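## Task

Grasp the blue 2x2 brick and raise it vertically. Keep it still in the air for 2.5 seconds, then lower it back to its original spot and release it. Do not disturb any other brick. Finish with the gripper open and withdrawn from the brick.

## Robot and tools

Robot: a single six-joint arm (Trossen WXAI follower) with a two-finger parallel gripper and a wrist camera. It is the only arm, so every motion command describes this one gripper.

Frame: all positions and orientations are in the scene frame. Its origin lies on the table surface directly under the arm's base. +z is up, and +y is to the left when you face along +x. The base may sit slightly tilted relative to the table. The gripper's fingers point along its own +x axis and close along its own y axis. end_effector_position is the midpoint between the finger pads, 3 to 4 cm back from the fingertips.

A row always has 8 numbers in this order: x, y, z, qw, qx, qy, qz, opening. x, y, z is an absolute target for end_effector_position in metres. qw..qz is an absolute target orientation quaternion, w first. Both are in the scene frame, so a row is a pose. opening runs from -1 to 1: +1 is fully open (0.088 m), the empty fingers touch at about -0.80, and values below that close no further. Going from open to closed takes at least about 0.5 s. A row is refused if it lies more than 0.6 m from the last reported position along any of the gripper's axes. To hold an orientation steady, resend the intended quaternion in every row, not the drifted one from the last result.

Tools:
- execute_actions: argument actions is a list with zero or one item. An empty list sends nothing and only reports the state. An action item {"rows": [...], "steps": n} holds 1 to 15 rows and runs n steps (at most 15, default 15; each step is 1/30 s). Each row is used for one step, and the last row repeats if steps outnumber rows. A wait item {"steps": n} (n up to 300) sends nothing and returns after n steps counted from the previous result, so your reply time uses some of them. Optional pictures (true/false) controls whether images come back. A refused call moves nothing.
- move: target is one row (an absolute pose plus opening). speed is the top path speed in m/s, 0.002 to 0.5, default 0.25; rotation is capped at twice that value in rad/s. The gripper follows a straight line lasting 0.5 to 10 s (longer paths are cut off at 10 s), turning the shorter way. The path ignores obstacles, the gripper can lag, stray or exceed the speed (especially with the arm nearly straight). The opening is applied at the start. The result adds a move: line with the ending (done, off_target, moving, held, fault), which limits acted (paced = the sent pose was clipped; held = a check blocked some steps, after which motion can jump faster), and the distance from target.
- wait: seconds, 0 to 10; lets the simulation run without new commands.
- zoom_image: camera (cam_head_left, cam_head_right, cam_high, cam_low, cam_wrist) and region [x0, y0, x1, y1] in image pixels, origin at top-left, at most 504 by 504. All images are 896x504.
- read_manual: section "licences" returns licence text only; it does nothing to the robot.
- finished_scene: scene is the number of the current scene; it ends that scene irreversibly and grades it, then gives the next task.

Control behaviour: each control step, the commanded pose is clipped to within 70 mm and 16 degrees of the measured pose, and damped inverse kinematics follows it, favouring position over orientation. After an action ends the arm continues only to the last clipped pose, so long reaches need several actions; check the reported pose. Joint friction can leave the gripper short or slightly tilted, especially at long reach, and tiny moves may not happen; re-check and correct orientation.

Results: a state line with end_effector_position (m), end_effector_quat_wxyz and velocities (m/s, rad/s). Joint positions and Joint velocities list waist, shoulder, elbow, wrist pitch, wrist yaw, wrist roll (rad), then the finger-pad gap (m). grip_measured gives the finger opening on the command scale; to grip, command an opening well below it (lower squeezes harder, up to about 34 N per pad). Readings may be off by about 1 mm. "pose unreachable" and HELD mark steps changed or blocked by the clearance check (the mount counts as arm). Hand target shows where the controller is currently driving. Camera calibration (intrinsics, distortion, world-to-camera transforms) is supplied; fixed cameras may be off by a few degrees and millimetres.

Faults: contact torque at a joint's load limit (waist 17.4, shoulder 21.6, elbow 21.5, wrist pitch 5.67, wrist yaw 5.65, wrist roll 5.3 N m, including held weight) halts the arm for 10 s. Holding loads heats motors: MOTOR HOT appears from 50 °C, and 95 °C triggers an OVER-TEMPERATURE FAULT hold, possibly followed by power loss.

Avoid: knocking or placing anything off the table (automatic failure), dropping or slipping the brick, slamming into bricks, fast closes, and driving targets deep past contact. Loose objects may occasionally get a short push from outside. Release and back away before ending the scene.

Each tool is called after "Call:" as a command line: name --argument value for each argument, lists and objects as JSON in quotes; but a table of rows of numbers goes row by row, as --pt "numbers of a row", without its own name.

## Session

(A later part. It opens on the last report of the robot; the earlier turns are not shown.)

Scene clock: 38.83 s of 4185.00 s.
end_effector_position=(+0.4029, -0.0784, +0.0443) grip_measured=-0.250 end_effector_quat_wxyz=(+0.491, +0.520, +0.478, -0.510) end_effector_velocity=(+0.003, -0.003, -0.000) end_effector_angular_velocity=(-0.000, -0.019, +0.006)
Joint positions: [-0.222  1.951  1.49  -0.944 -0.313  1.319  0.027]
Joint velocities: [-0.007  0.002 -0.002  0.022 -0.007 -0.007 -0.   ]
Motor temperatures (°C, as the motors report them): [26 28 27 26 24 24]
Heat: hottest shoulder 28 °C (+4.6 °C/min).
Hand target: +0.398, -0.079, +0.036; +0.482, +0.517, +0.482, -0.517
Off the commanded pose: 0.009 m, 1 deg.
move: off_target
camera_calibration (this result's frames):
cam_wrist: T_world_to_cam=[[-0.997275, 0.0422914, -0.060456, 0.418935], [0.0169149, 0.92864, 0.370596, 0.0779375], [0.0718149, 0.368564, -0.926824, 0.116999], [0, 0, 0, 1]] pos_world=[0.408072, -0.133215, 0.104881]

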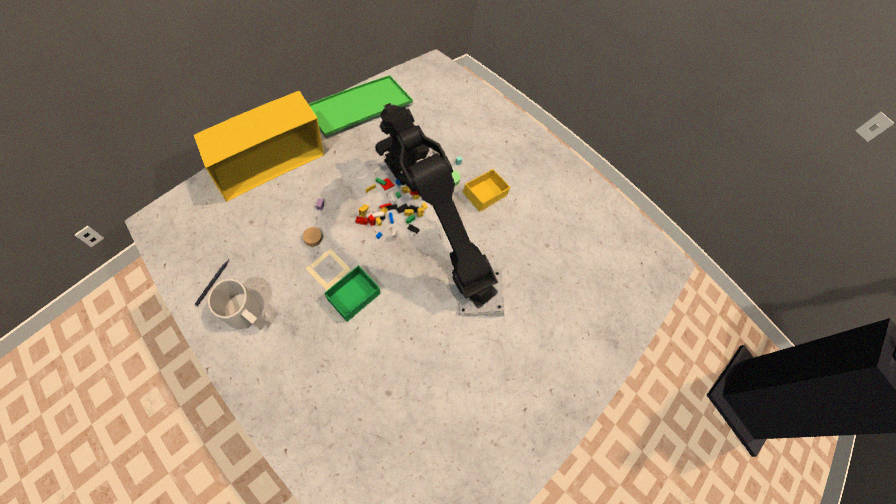

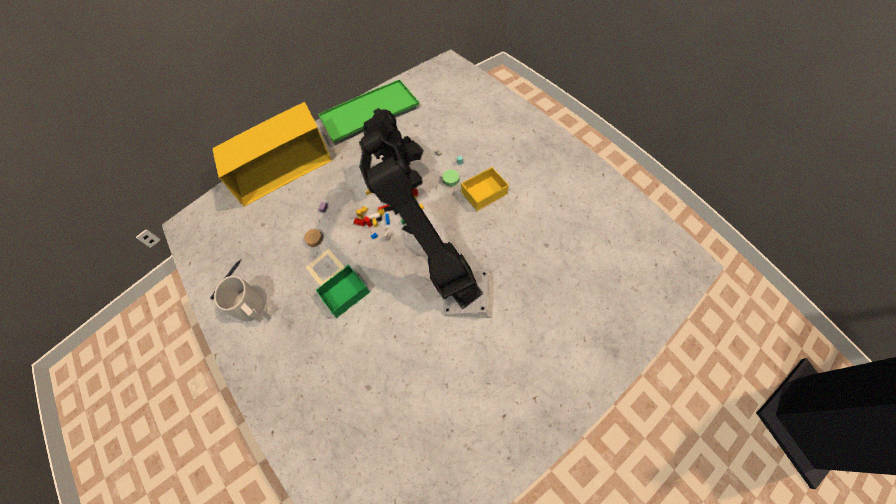

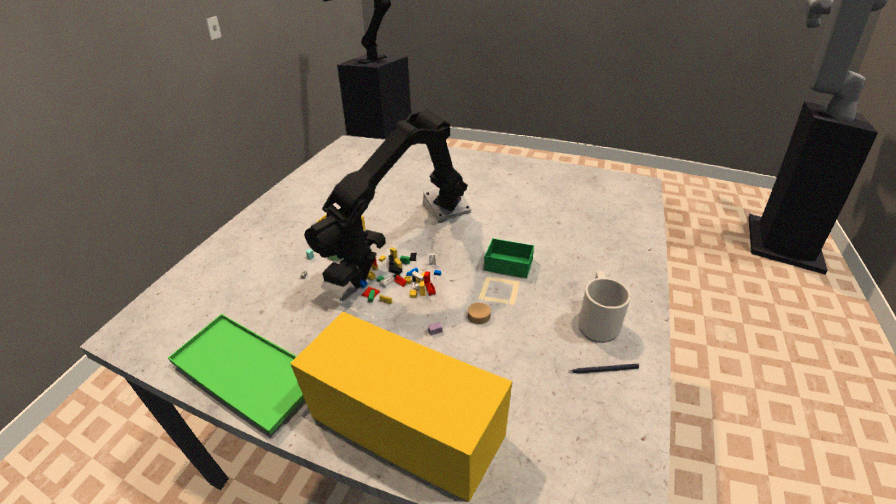

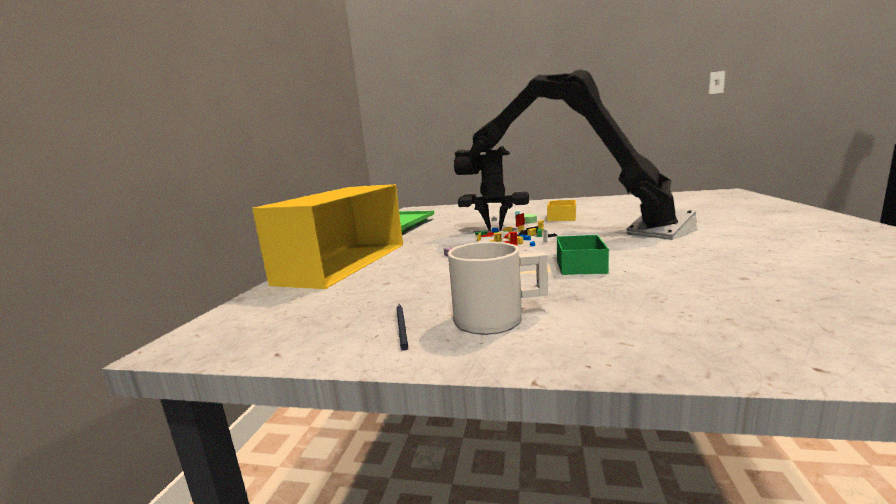

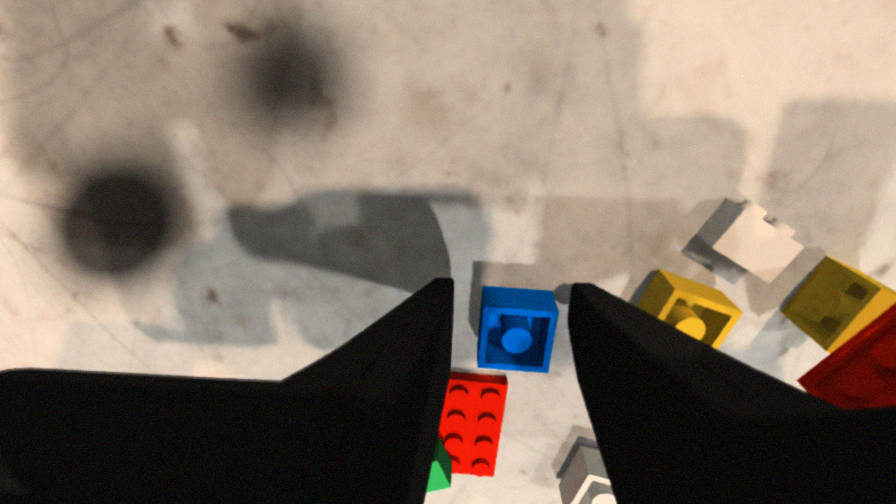

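Call:
move --target '[0.397,-0.078,0.033,0.482,0.517,0.482,-0.517,-0.3]' --speed 0.02

Call:
execute_actions --actions '[{"rows":[[0.397,-0.078,0.033,0.482,0.517,0.482,-0.517,-0.62]]}]'

Scene clock: 42.50 s of 4185.00 s.
end_effector_position=(+0.4014, -0.0776, +0.0403) grip_measured=-0.300 end_effector_quat_wxyz=(+0.490, +0.520, +0.478, -0.510) end_effector_velocity=(-0.002, +0.001, +0.001) end_effector_angular_velocity=(+0.008, +0.004, +0.003)
Joint positions: [-0.219  1.951  1.476 -0.93  -0.312  1.322  0.024]
Joint velocities: [-0.002 -0.002 -0.002 -0.007 -0.007 -0.007 -0.   ]
Motor temperatures (°C, as the motors report them): [26 28 27 26 24 24]
Heat: hottest shoulder 28 °C (+4.2 °C/min).
Hand target: +0.397, -0.078, +0.033; +0.482, +0.517, +0.482, -0.517
Off the commanded pose: 0.009 m, 1 deg.
move: off_target
camera_calibration (this result's frames):
cam_wrist: T_world_to_cam=[[-0.997395, 0.0425244, -0.0582606, 0.417164], [0.0179078, 0.928426, 0.371084, 0.0783264], [0.0698708, 0.369074, -0.92677, 0.11399], [0, 0, 0, 1]] pos_world=[0.40671, -0.132531, 0.100881]

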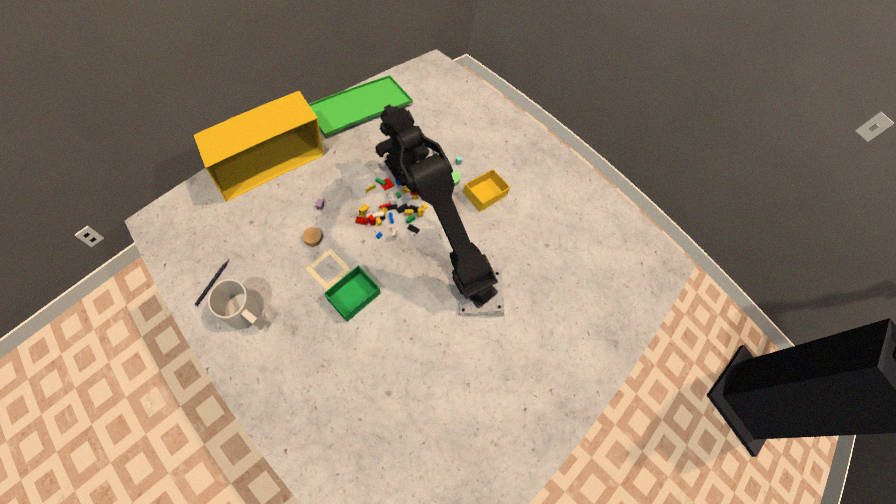

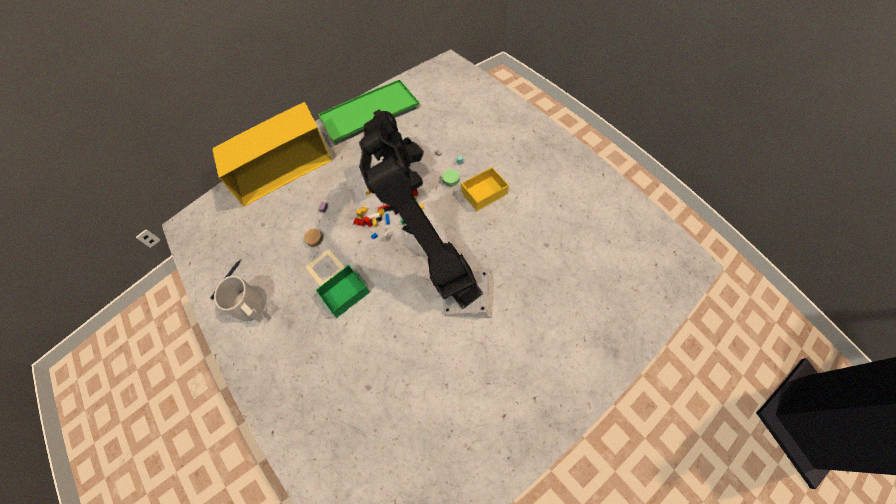

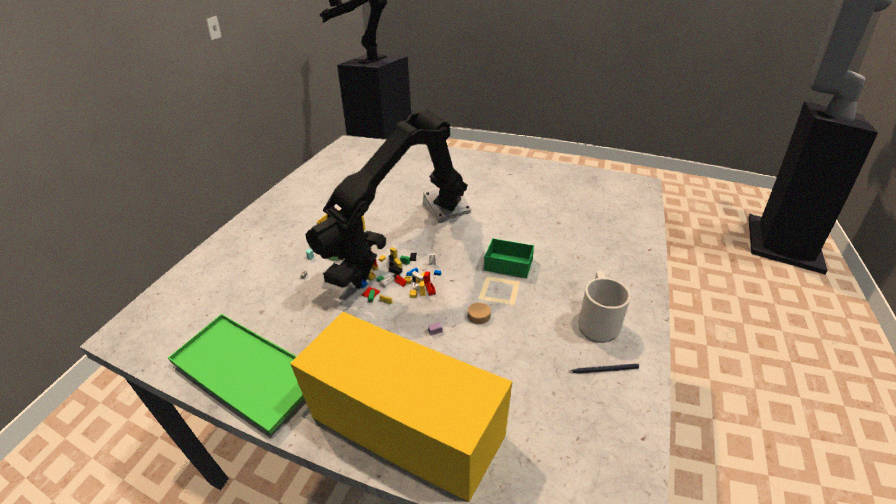

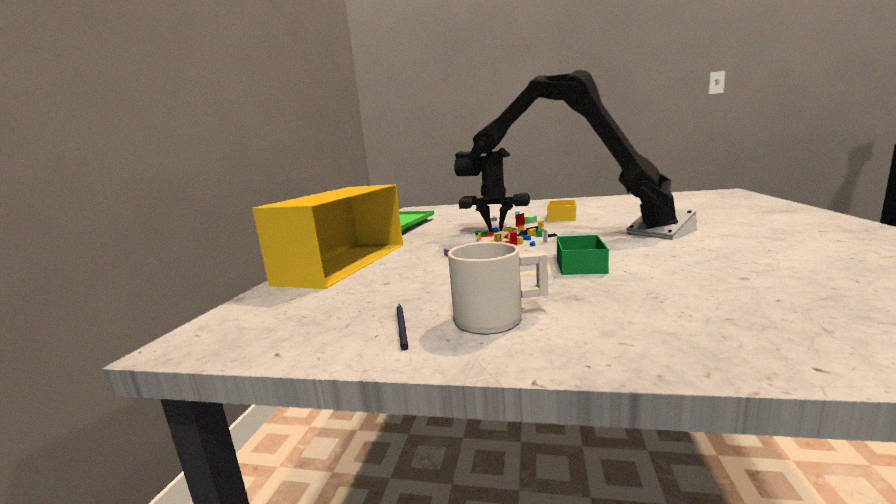

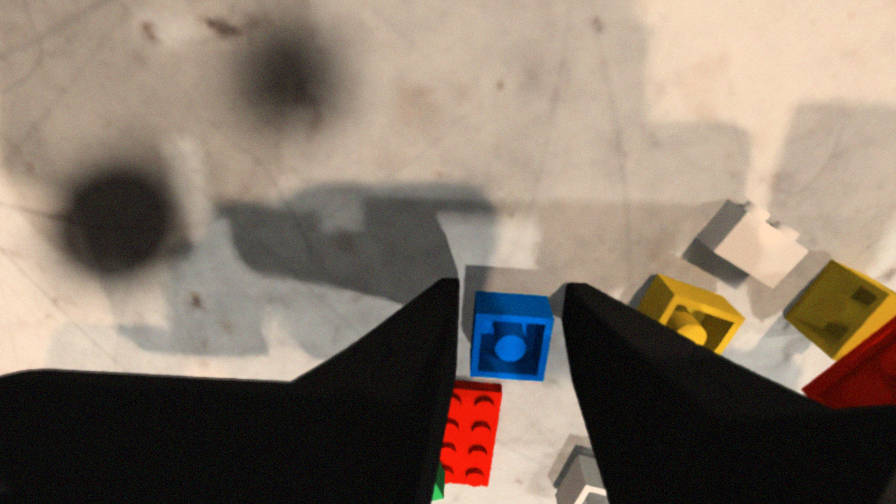

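Scene clock: 43.00 s of 4185.00 s.
end_effector_position=(+0.4013, -0.0778, +0.0402) grip_measured=-0.484 end_effector_quat_wxyz=(+0.490, +0.520, +0.478, -0.511) end_effector_velocity=(-0.004, +0.004, +0.000) end_effector_angular_velocity=(+0.027, +0.013, -0.001)
Joint positions: [-0.219  1.951  1.475 -0.929 -0.311  1.323  0.015]
Joint velocities: [-0.002 -0.002 -0.002 -0.022 -0.022 -0.007 -0.   ]
Motor temperatures (°C, as the motors report them): [26 28 27 26 24 24]
Heat: hottest shoulder 28 °C (+4.2 °C/min).
Hand target: +0.397, -0.078, +0.033; +0.482, +0.517, +0.482, -0.517
Off the commanded pose: 0.008 m, 1 deg.
Steps of this call (steps 1 to 15: all 15 steps of this action). Readings (end_effector_position):
1: (+0.4012, -0.0776, +0.0402)
2: (+0.4013, -0.0776, +0.0402)
4: (+0.4011, -0.0777, +0.0402)
8: (+0.4013, -0.0778, +0.0402)
15: the state above
camera_calibration (this result's frames):
cam_wrist: T_world_to_cam=[[-0.997382, 0.0432472, -0.0579612, 0.417064], [0.0187672, 0.92881, 0.370081, 0.0782971], [0.0698399, 0.368024, -0.92719, 0.11386], [0, 0, 0, 1]] pos_world=[0.406551, -0.132663, 0.100767]

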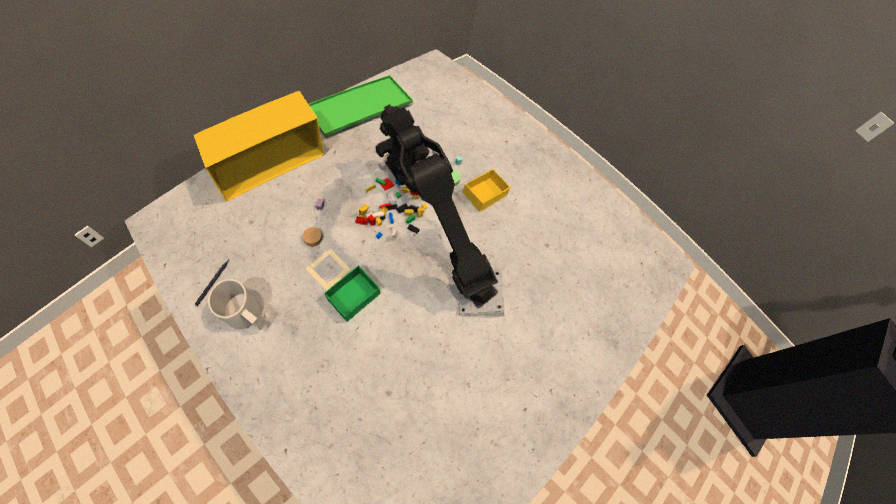

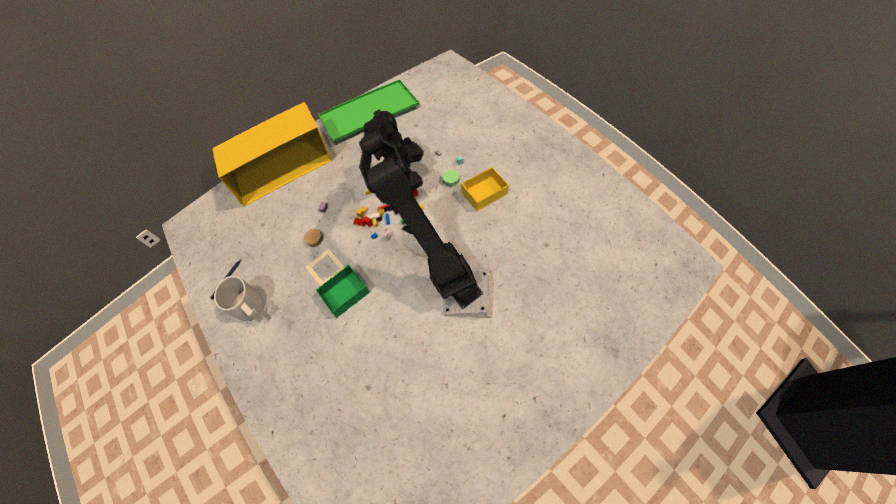

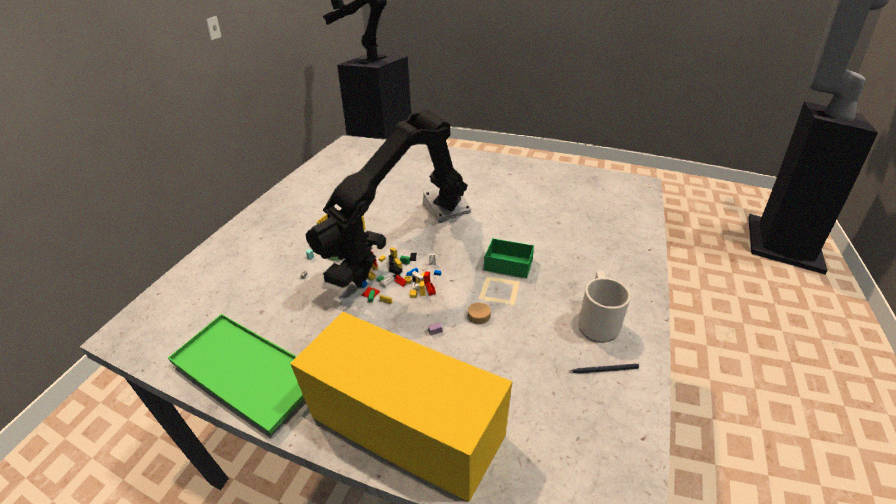

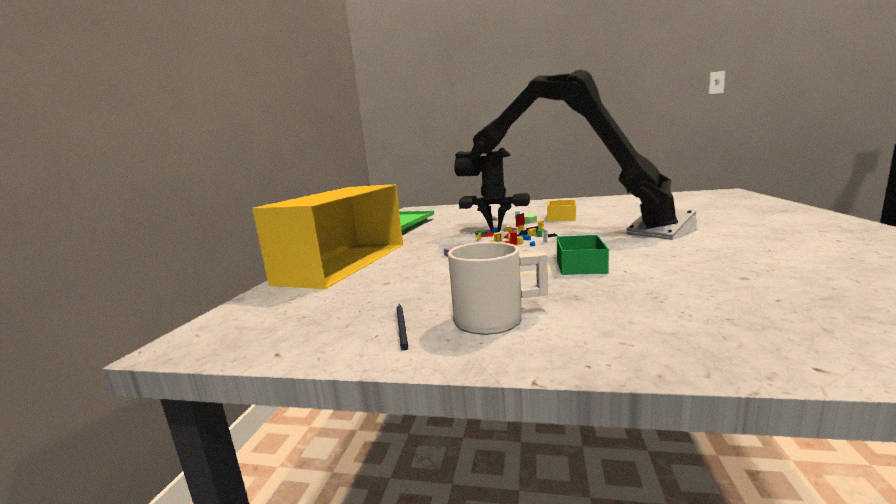

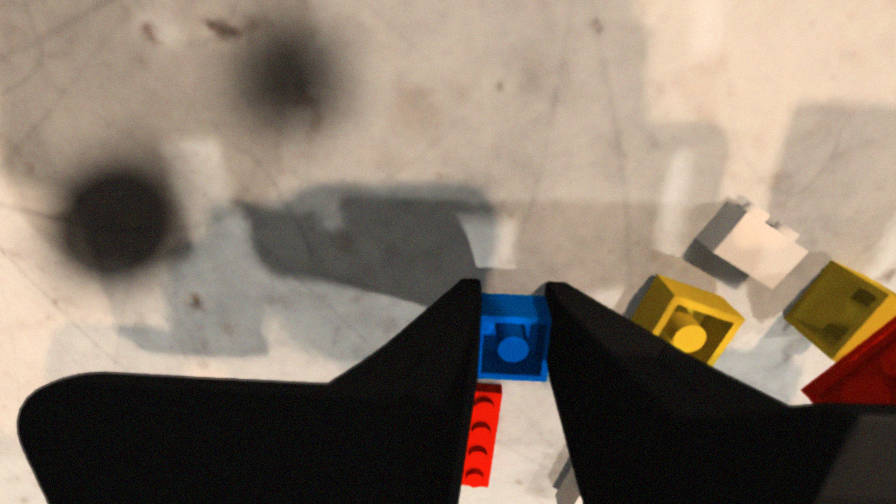

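Call:
move --target '[0.404,-0.078,0.15,0.482,0.517,0.482,-0.517,-0.62]' --speed 0.1

Call:
execute_actions --actions '[{"steps":80}]' --pictures false

Call:
move --target '[0.397,-0.078,0.033,0.482,0.517,0.482,-0.517,-0.62]' --speed 0.07

Scene clock: 48.47 s of 4185.00 s.
end_effector_position=(+0.4024, -0.0780, +0.1468) grip_measured=-0.485 end_effector_quat_wxyz=(+0.478, +0.516, +0.484, -0.521) end_effector_velocity=(-0.002, +0.004, +0.003) end_effector_angular_velocity=(+0.024, +0.001, +0.016)
Joint positions: [-0.304  1.923  1.844 -1.387 -0.316  1.236  0.015]
Joint velocities: [-0.002 -0.002  0.007 -0.022 -0.022 -0.022  0.   ]
Motor temperatures (°C, as the motors report them): [26 29 27 26 24 24]
Heat: hottest shoulder 29 °C (+5.0 °C/min).
Hand target: +0.404, -0.078, +0.150; +0.482, +0.517, +0.482, -0.517
Off the commanded pose: 0.004 m, 1 deg.
move: done
camera_calibration (this result's frames):
cam_wrist: T_world_to_cam=[[-0.998104, 0.0556004, -0.0264083, 0.42103], [0.0417349, 0.926649, 0.373604, 0.0290814], [0.0452437, 0.371793, -0.927212, 0.222899], [0, 0, 0, 1]] pos_world=[0.408933, -0.13323, 0.206928]

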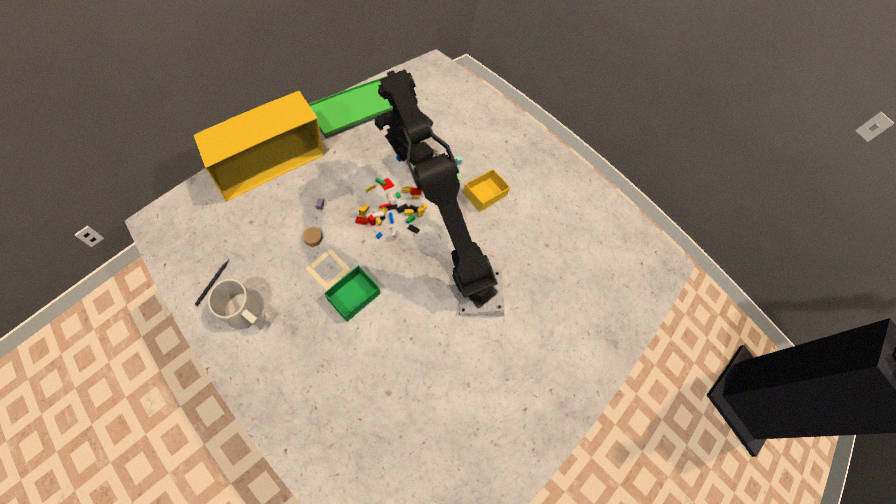

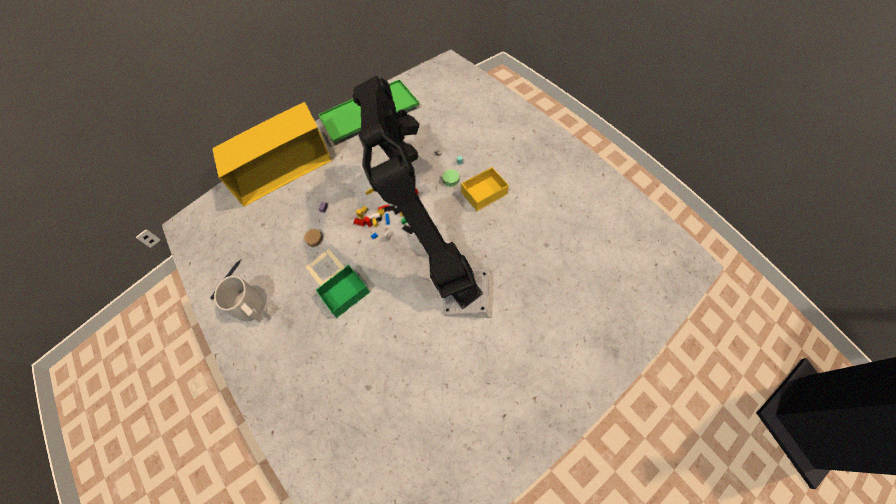

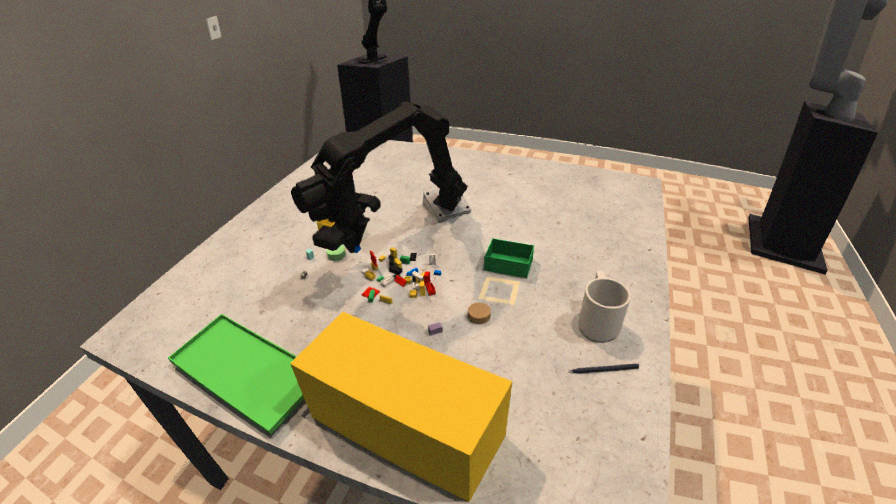

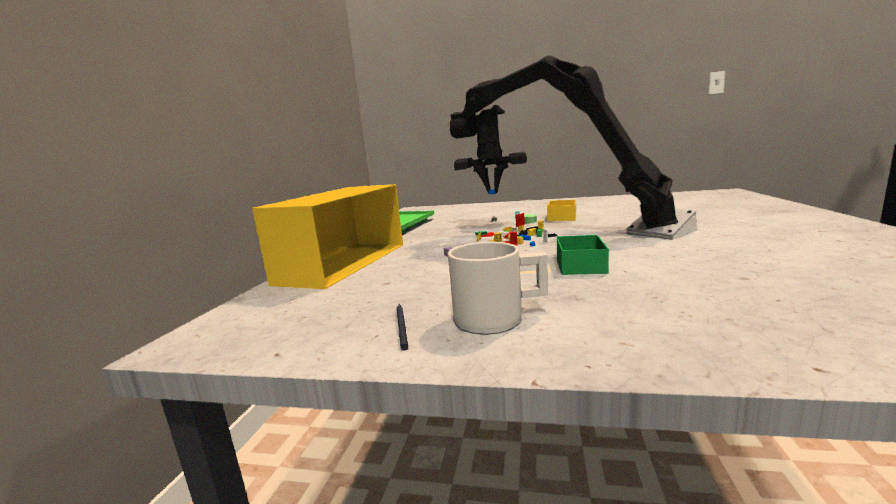

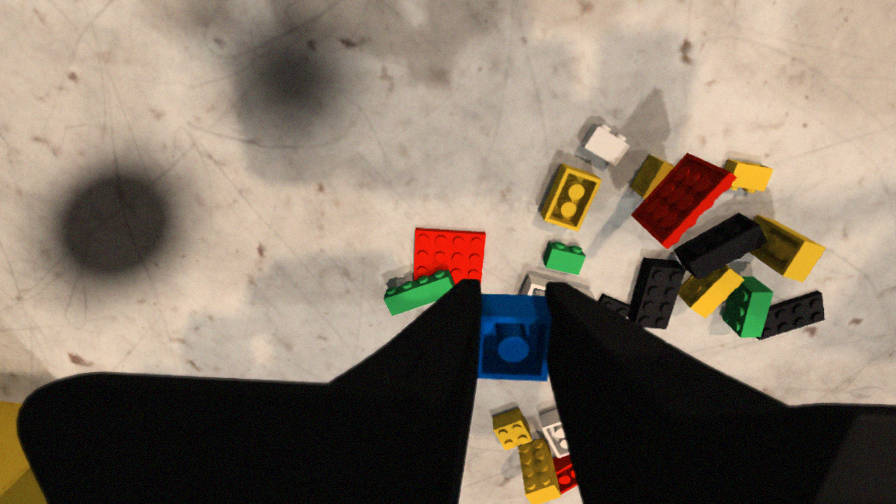

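Scene clock: 51.13 s of 4185.00 s.
end_effector_position=(+0.4025, -0.0780, +0.1471) grip_measured=-0.485 end_effector_quat_wxyz=(+0.479, +0.516, +0.484, -0.521) end_effector_velocity=(-0.003, +0.007, +0.002) end_effector_angular_velocity=(+0.027, +0.007, -0.011)
Joint positions: [-0.304  1.923  1.845 -1.388 -0.316  1.235  0.015]
Joint velocities: [ 0.002 -0.007 -0.002 -0.022 -0.022  0.007 -0.   ]
Motor temperatures (°C, as the motors report them): [27 29 27 26 24 24]
Heat: hottest shoulder 29 °C (+4.7 °C/min).
Hand target: +0.405, -0.078, +0.150; +0.482, +0.517, +0.482, -0.517
Off the commanded pose: 0.003 m, 1 deg.
Steps of this call (steps 1 to 80: nothing new was sent). Readings (end_effector_position):
1: (+0.4025, -0.0780, +0.1469)
2: (+0.4024, -0.0780, +0.1469)
4: (+0.4025, -0.0780, +0.1469)
8: (+0.4025, -0.0780, +0.1470)
80: the state above

Scene clock: 53.13 s of 4185.00 s.
end_effector_position=(+0.4009, -0.0772, +0.0412) grip_measured=-0.485 end_effector_quat_wxyz=(+0.491, +0.520, +0.478, -0.510) end_effector_velocity=(-0.002, +0.000, -0.001) end_effector_angular_velocity=(+0.010, +0.008, +0.001)
Joint positions: [-0.219  1.947  1.472 -0.929 -0.312  1.323  0.015]
Joint velocities: [-0.002  0.002 -0.002 -0.007 -0.007 -0.007 -0.   ]
Motor temperatures (°C, as the motors report them): [27 30 27 26 24 24]
Heat: hottest shoulder 30 °C (+5.6 °C/min).
Hand target: +0.396, -0.078, +0.033; +0.482, +0.517, +0.482, -0.517
Off the commanded pose: 0.009 m, 1 deg.
move: off_target
camera_calibration (this result's frames):
cam_wrist: T_world_to_cam=[[-0.997301, 0.0427972, -0.0596596, 0.41673], [0.0176724, 0.928583, 0.370704, 0.0777329], [0.071264, 0.368649, -0.926833, 0.114046], [0, 0, 0, 1]] pos_world=[0.406104, -0.132059, 0.101748]

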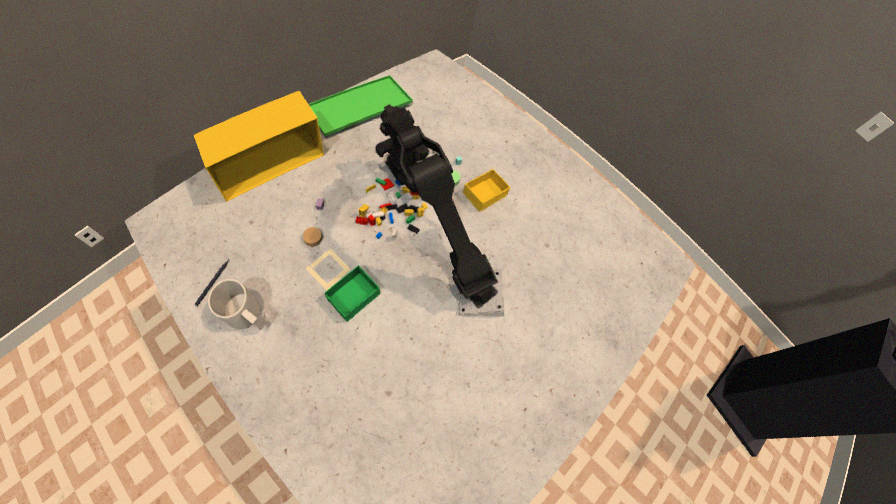

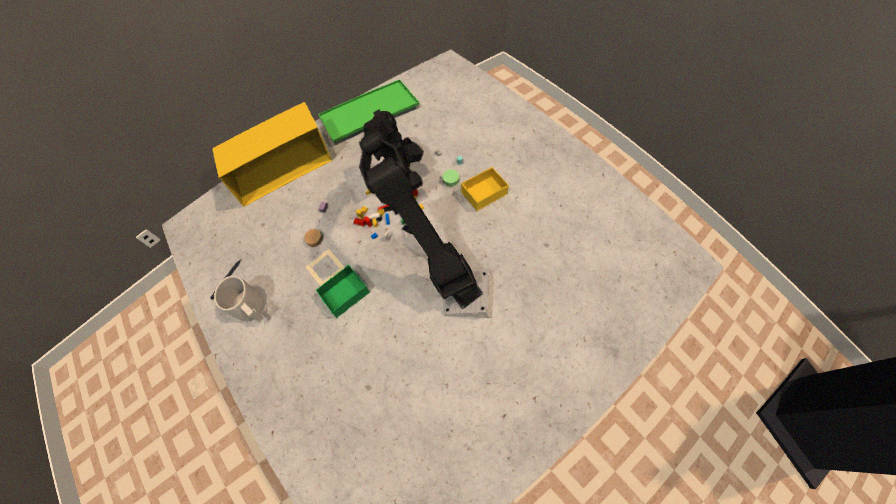

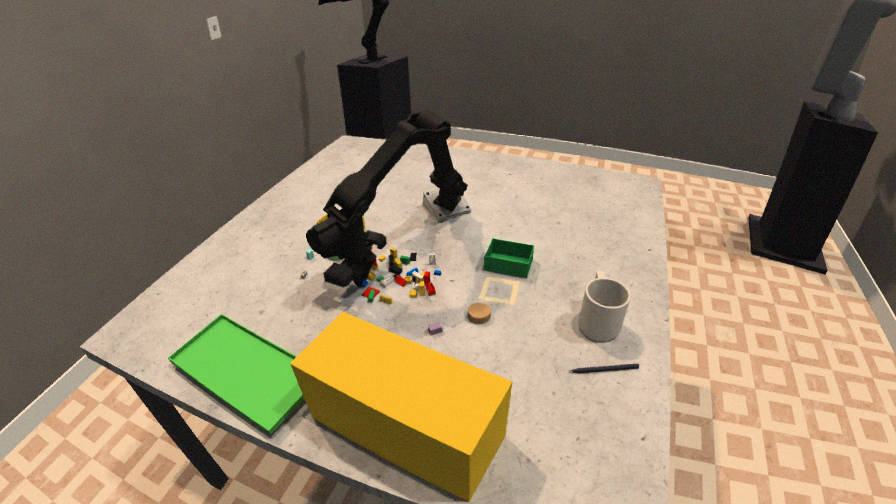

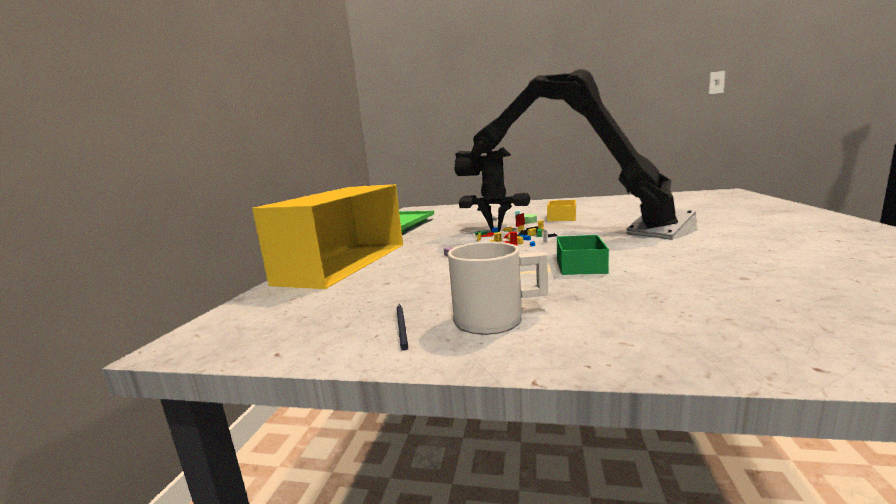

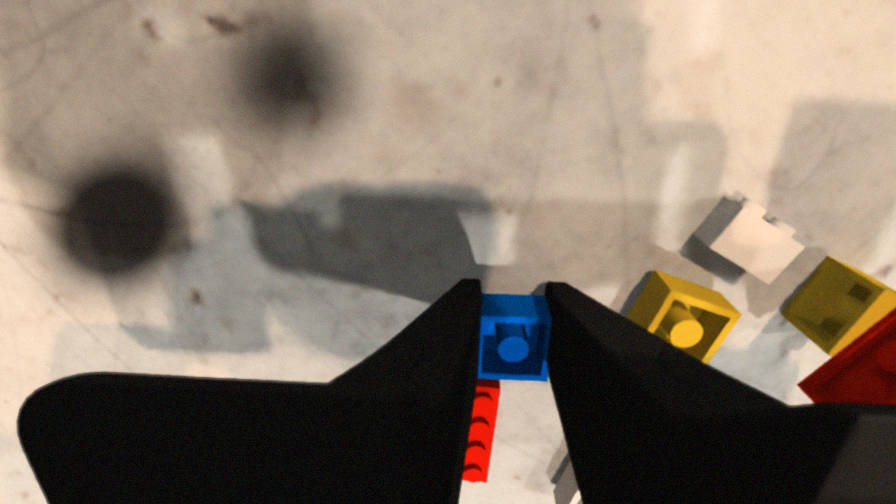

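Call:
execute_actions --actions '[{"rows":[[0.397,-0.078,0.032,0.482,0.517,0.482,-0.517,-0.28]]}]' --pictures false

Call:
move --target '[0.403,-0.078,0.18,0.482,0.517,0.482,-0.517,-0.28]' --speed 0.15

Scene clock: 57.80 s of 4185.00 s.
end_effector_position=(+0.4013, -0.0773, +0.0402) grip_measured=-0.285 end_effector_quat_wxyz=(+0.491, +0.520, +0.477, -0.510) end_effector_velocity=(+0.001, +0.002, -0.001) end_effector_angular_velocity=(+0.019, -0.009, +0.006)
Joint positions: [-0.218  1.949  1.471 -0.925 -0.312  1.324  0.025]
Joint velocities: [-0.002  0.002 -0.002  0.007 -0.022 -0.007  0.002]
Motor temperatures (°C, as the motors report them): [27 30 27 26 24 24]
Heat: hottest shoulder 30 °C (+5.2 °C/min).
Hand target: +0.397, -0.078, +0.032; +0.482, +0.517, +0.482, -0.517
Off the commanded pose: 0.009 m, 1 deg.
Steps of this call (steps 1 to 125: nothing new was sent; steps 126 to 140: all 15 steps of this action). Readings (end_effector_position):
126: (+0.4009, -0.0772, +0.0407)
127: (+0.4010, -0.0772, +0.0407)
129: (+0.4010, -0.0773, +0.0405)
133: (+0.4013, -0.0773, +0.0403)
140: the state above

Scene clock: 59.50 s of 4185.00 s.
end_effector_position=(+0.4017, -0.0763, +0.1817) grip_measured=-0.280 end_effector_quat_wxyz=(+0.484, +0.516, +0.480, -0.518) end_effector_velocity=(+0.001, -0.001, -0.001) end_effector_angular_velocity=(+0.009, +0.003, -0.012)
Joint positions: [-0.332  1.923  1.978 -1.515 -0.319  1.207  0.025]
Joint velocities: [-0.002  0.012  0.012 -0.007 -0.007  0.007 -0.   ]
Motor temperatures (°C, as the motors report them): [27 30 27 26 24 24]
Heat: hottest shoulder 30 °C (+5.0 °C/min).
Hand target: +0.404, -0.078, +0.180; +0.482, +0.517, +0.482, -0.517
Off the commanded pose: 0.003 m, 0 deg.
move: done
camera_calibration (this result's frames):
cam_wrist: T_world_to_cam=[[-0.997946, 0.0505624, -0.0393474, 0.422998], [0.0325158, 0.928879, 0.368954, 0.0191661], [0.0552041, 0.366916, -0.928615, 0.250578], [0, 0, 0, 1]] pos_world=[0.407672, -0.131132, 0.242263]

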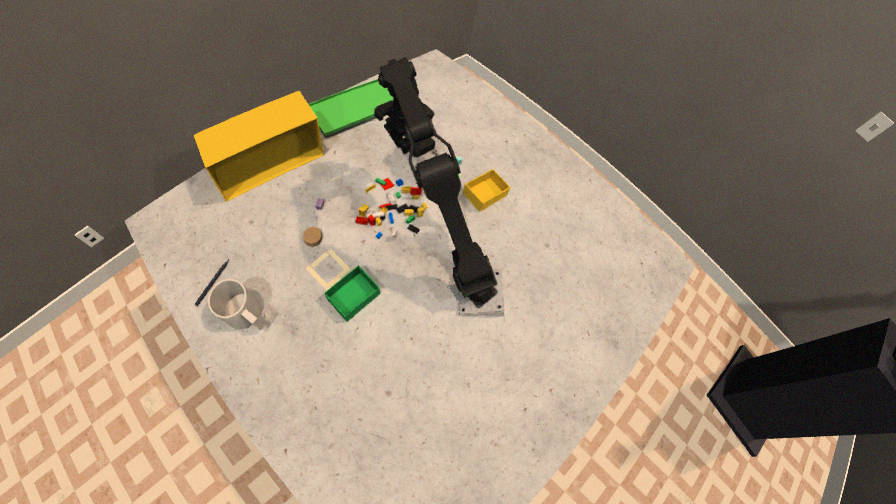

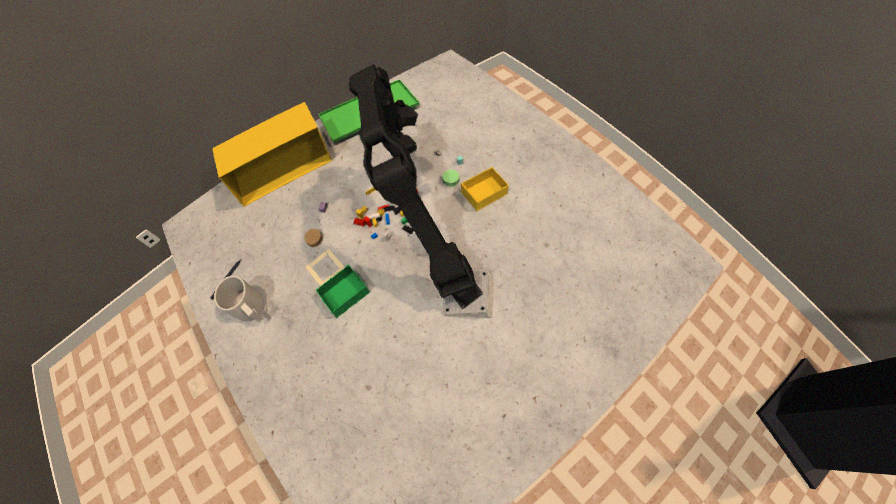

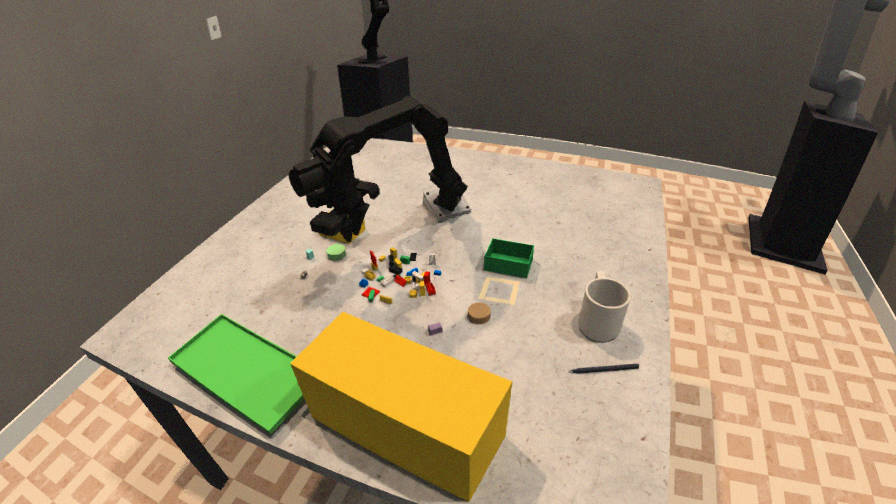

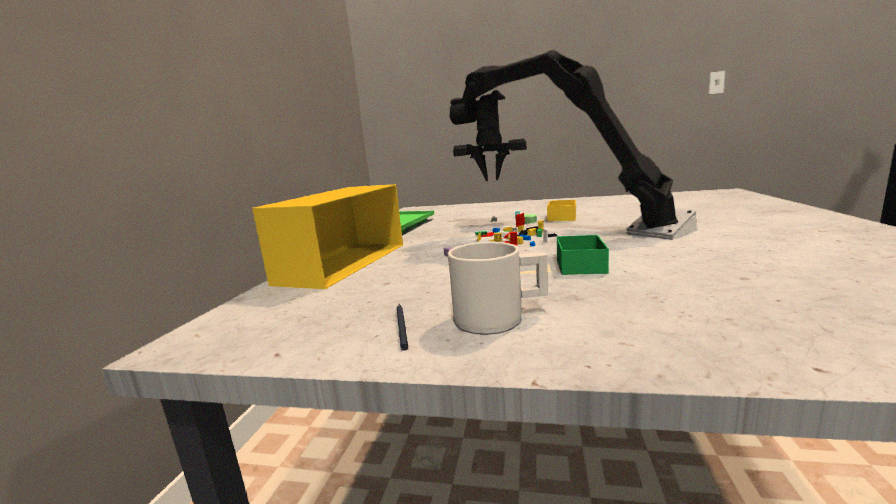

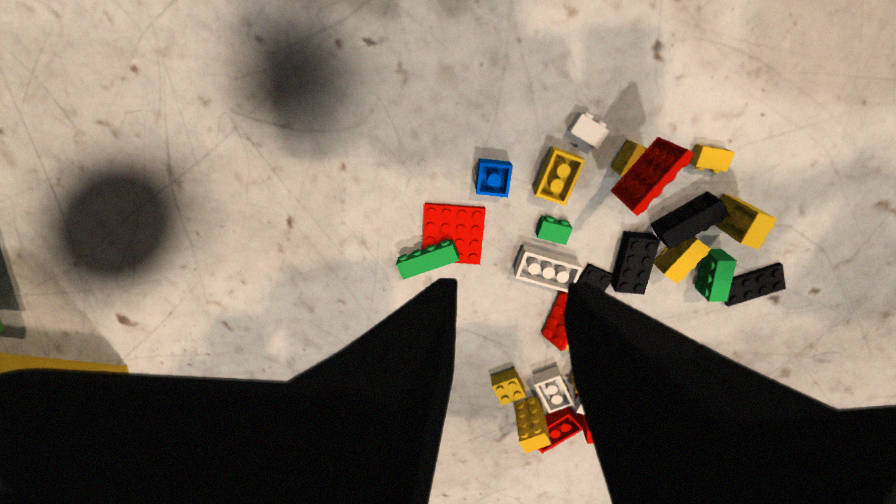

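Call:
finished_scene --scene 1

The scene is finished: the task was done.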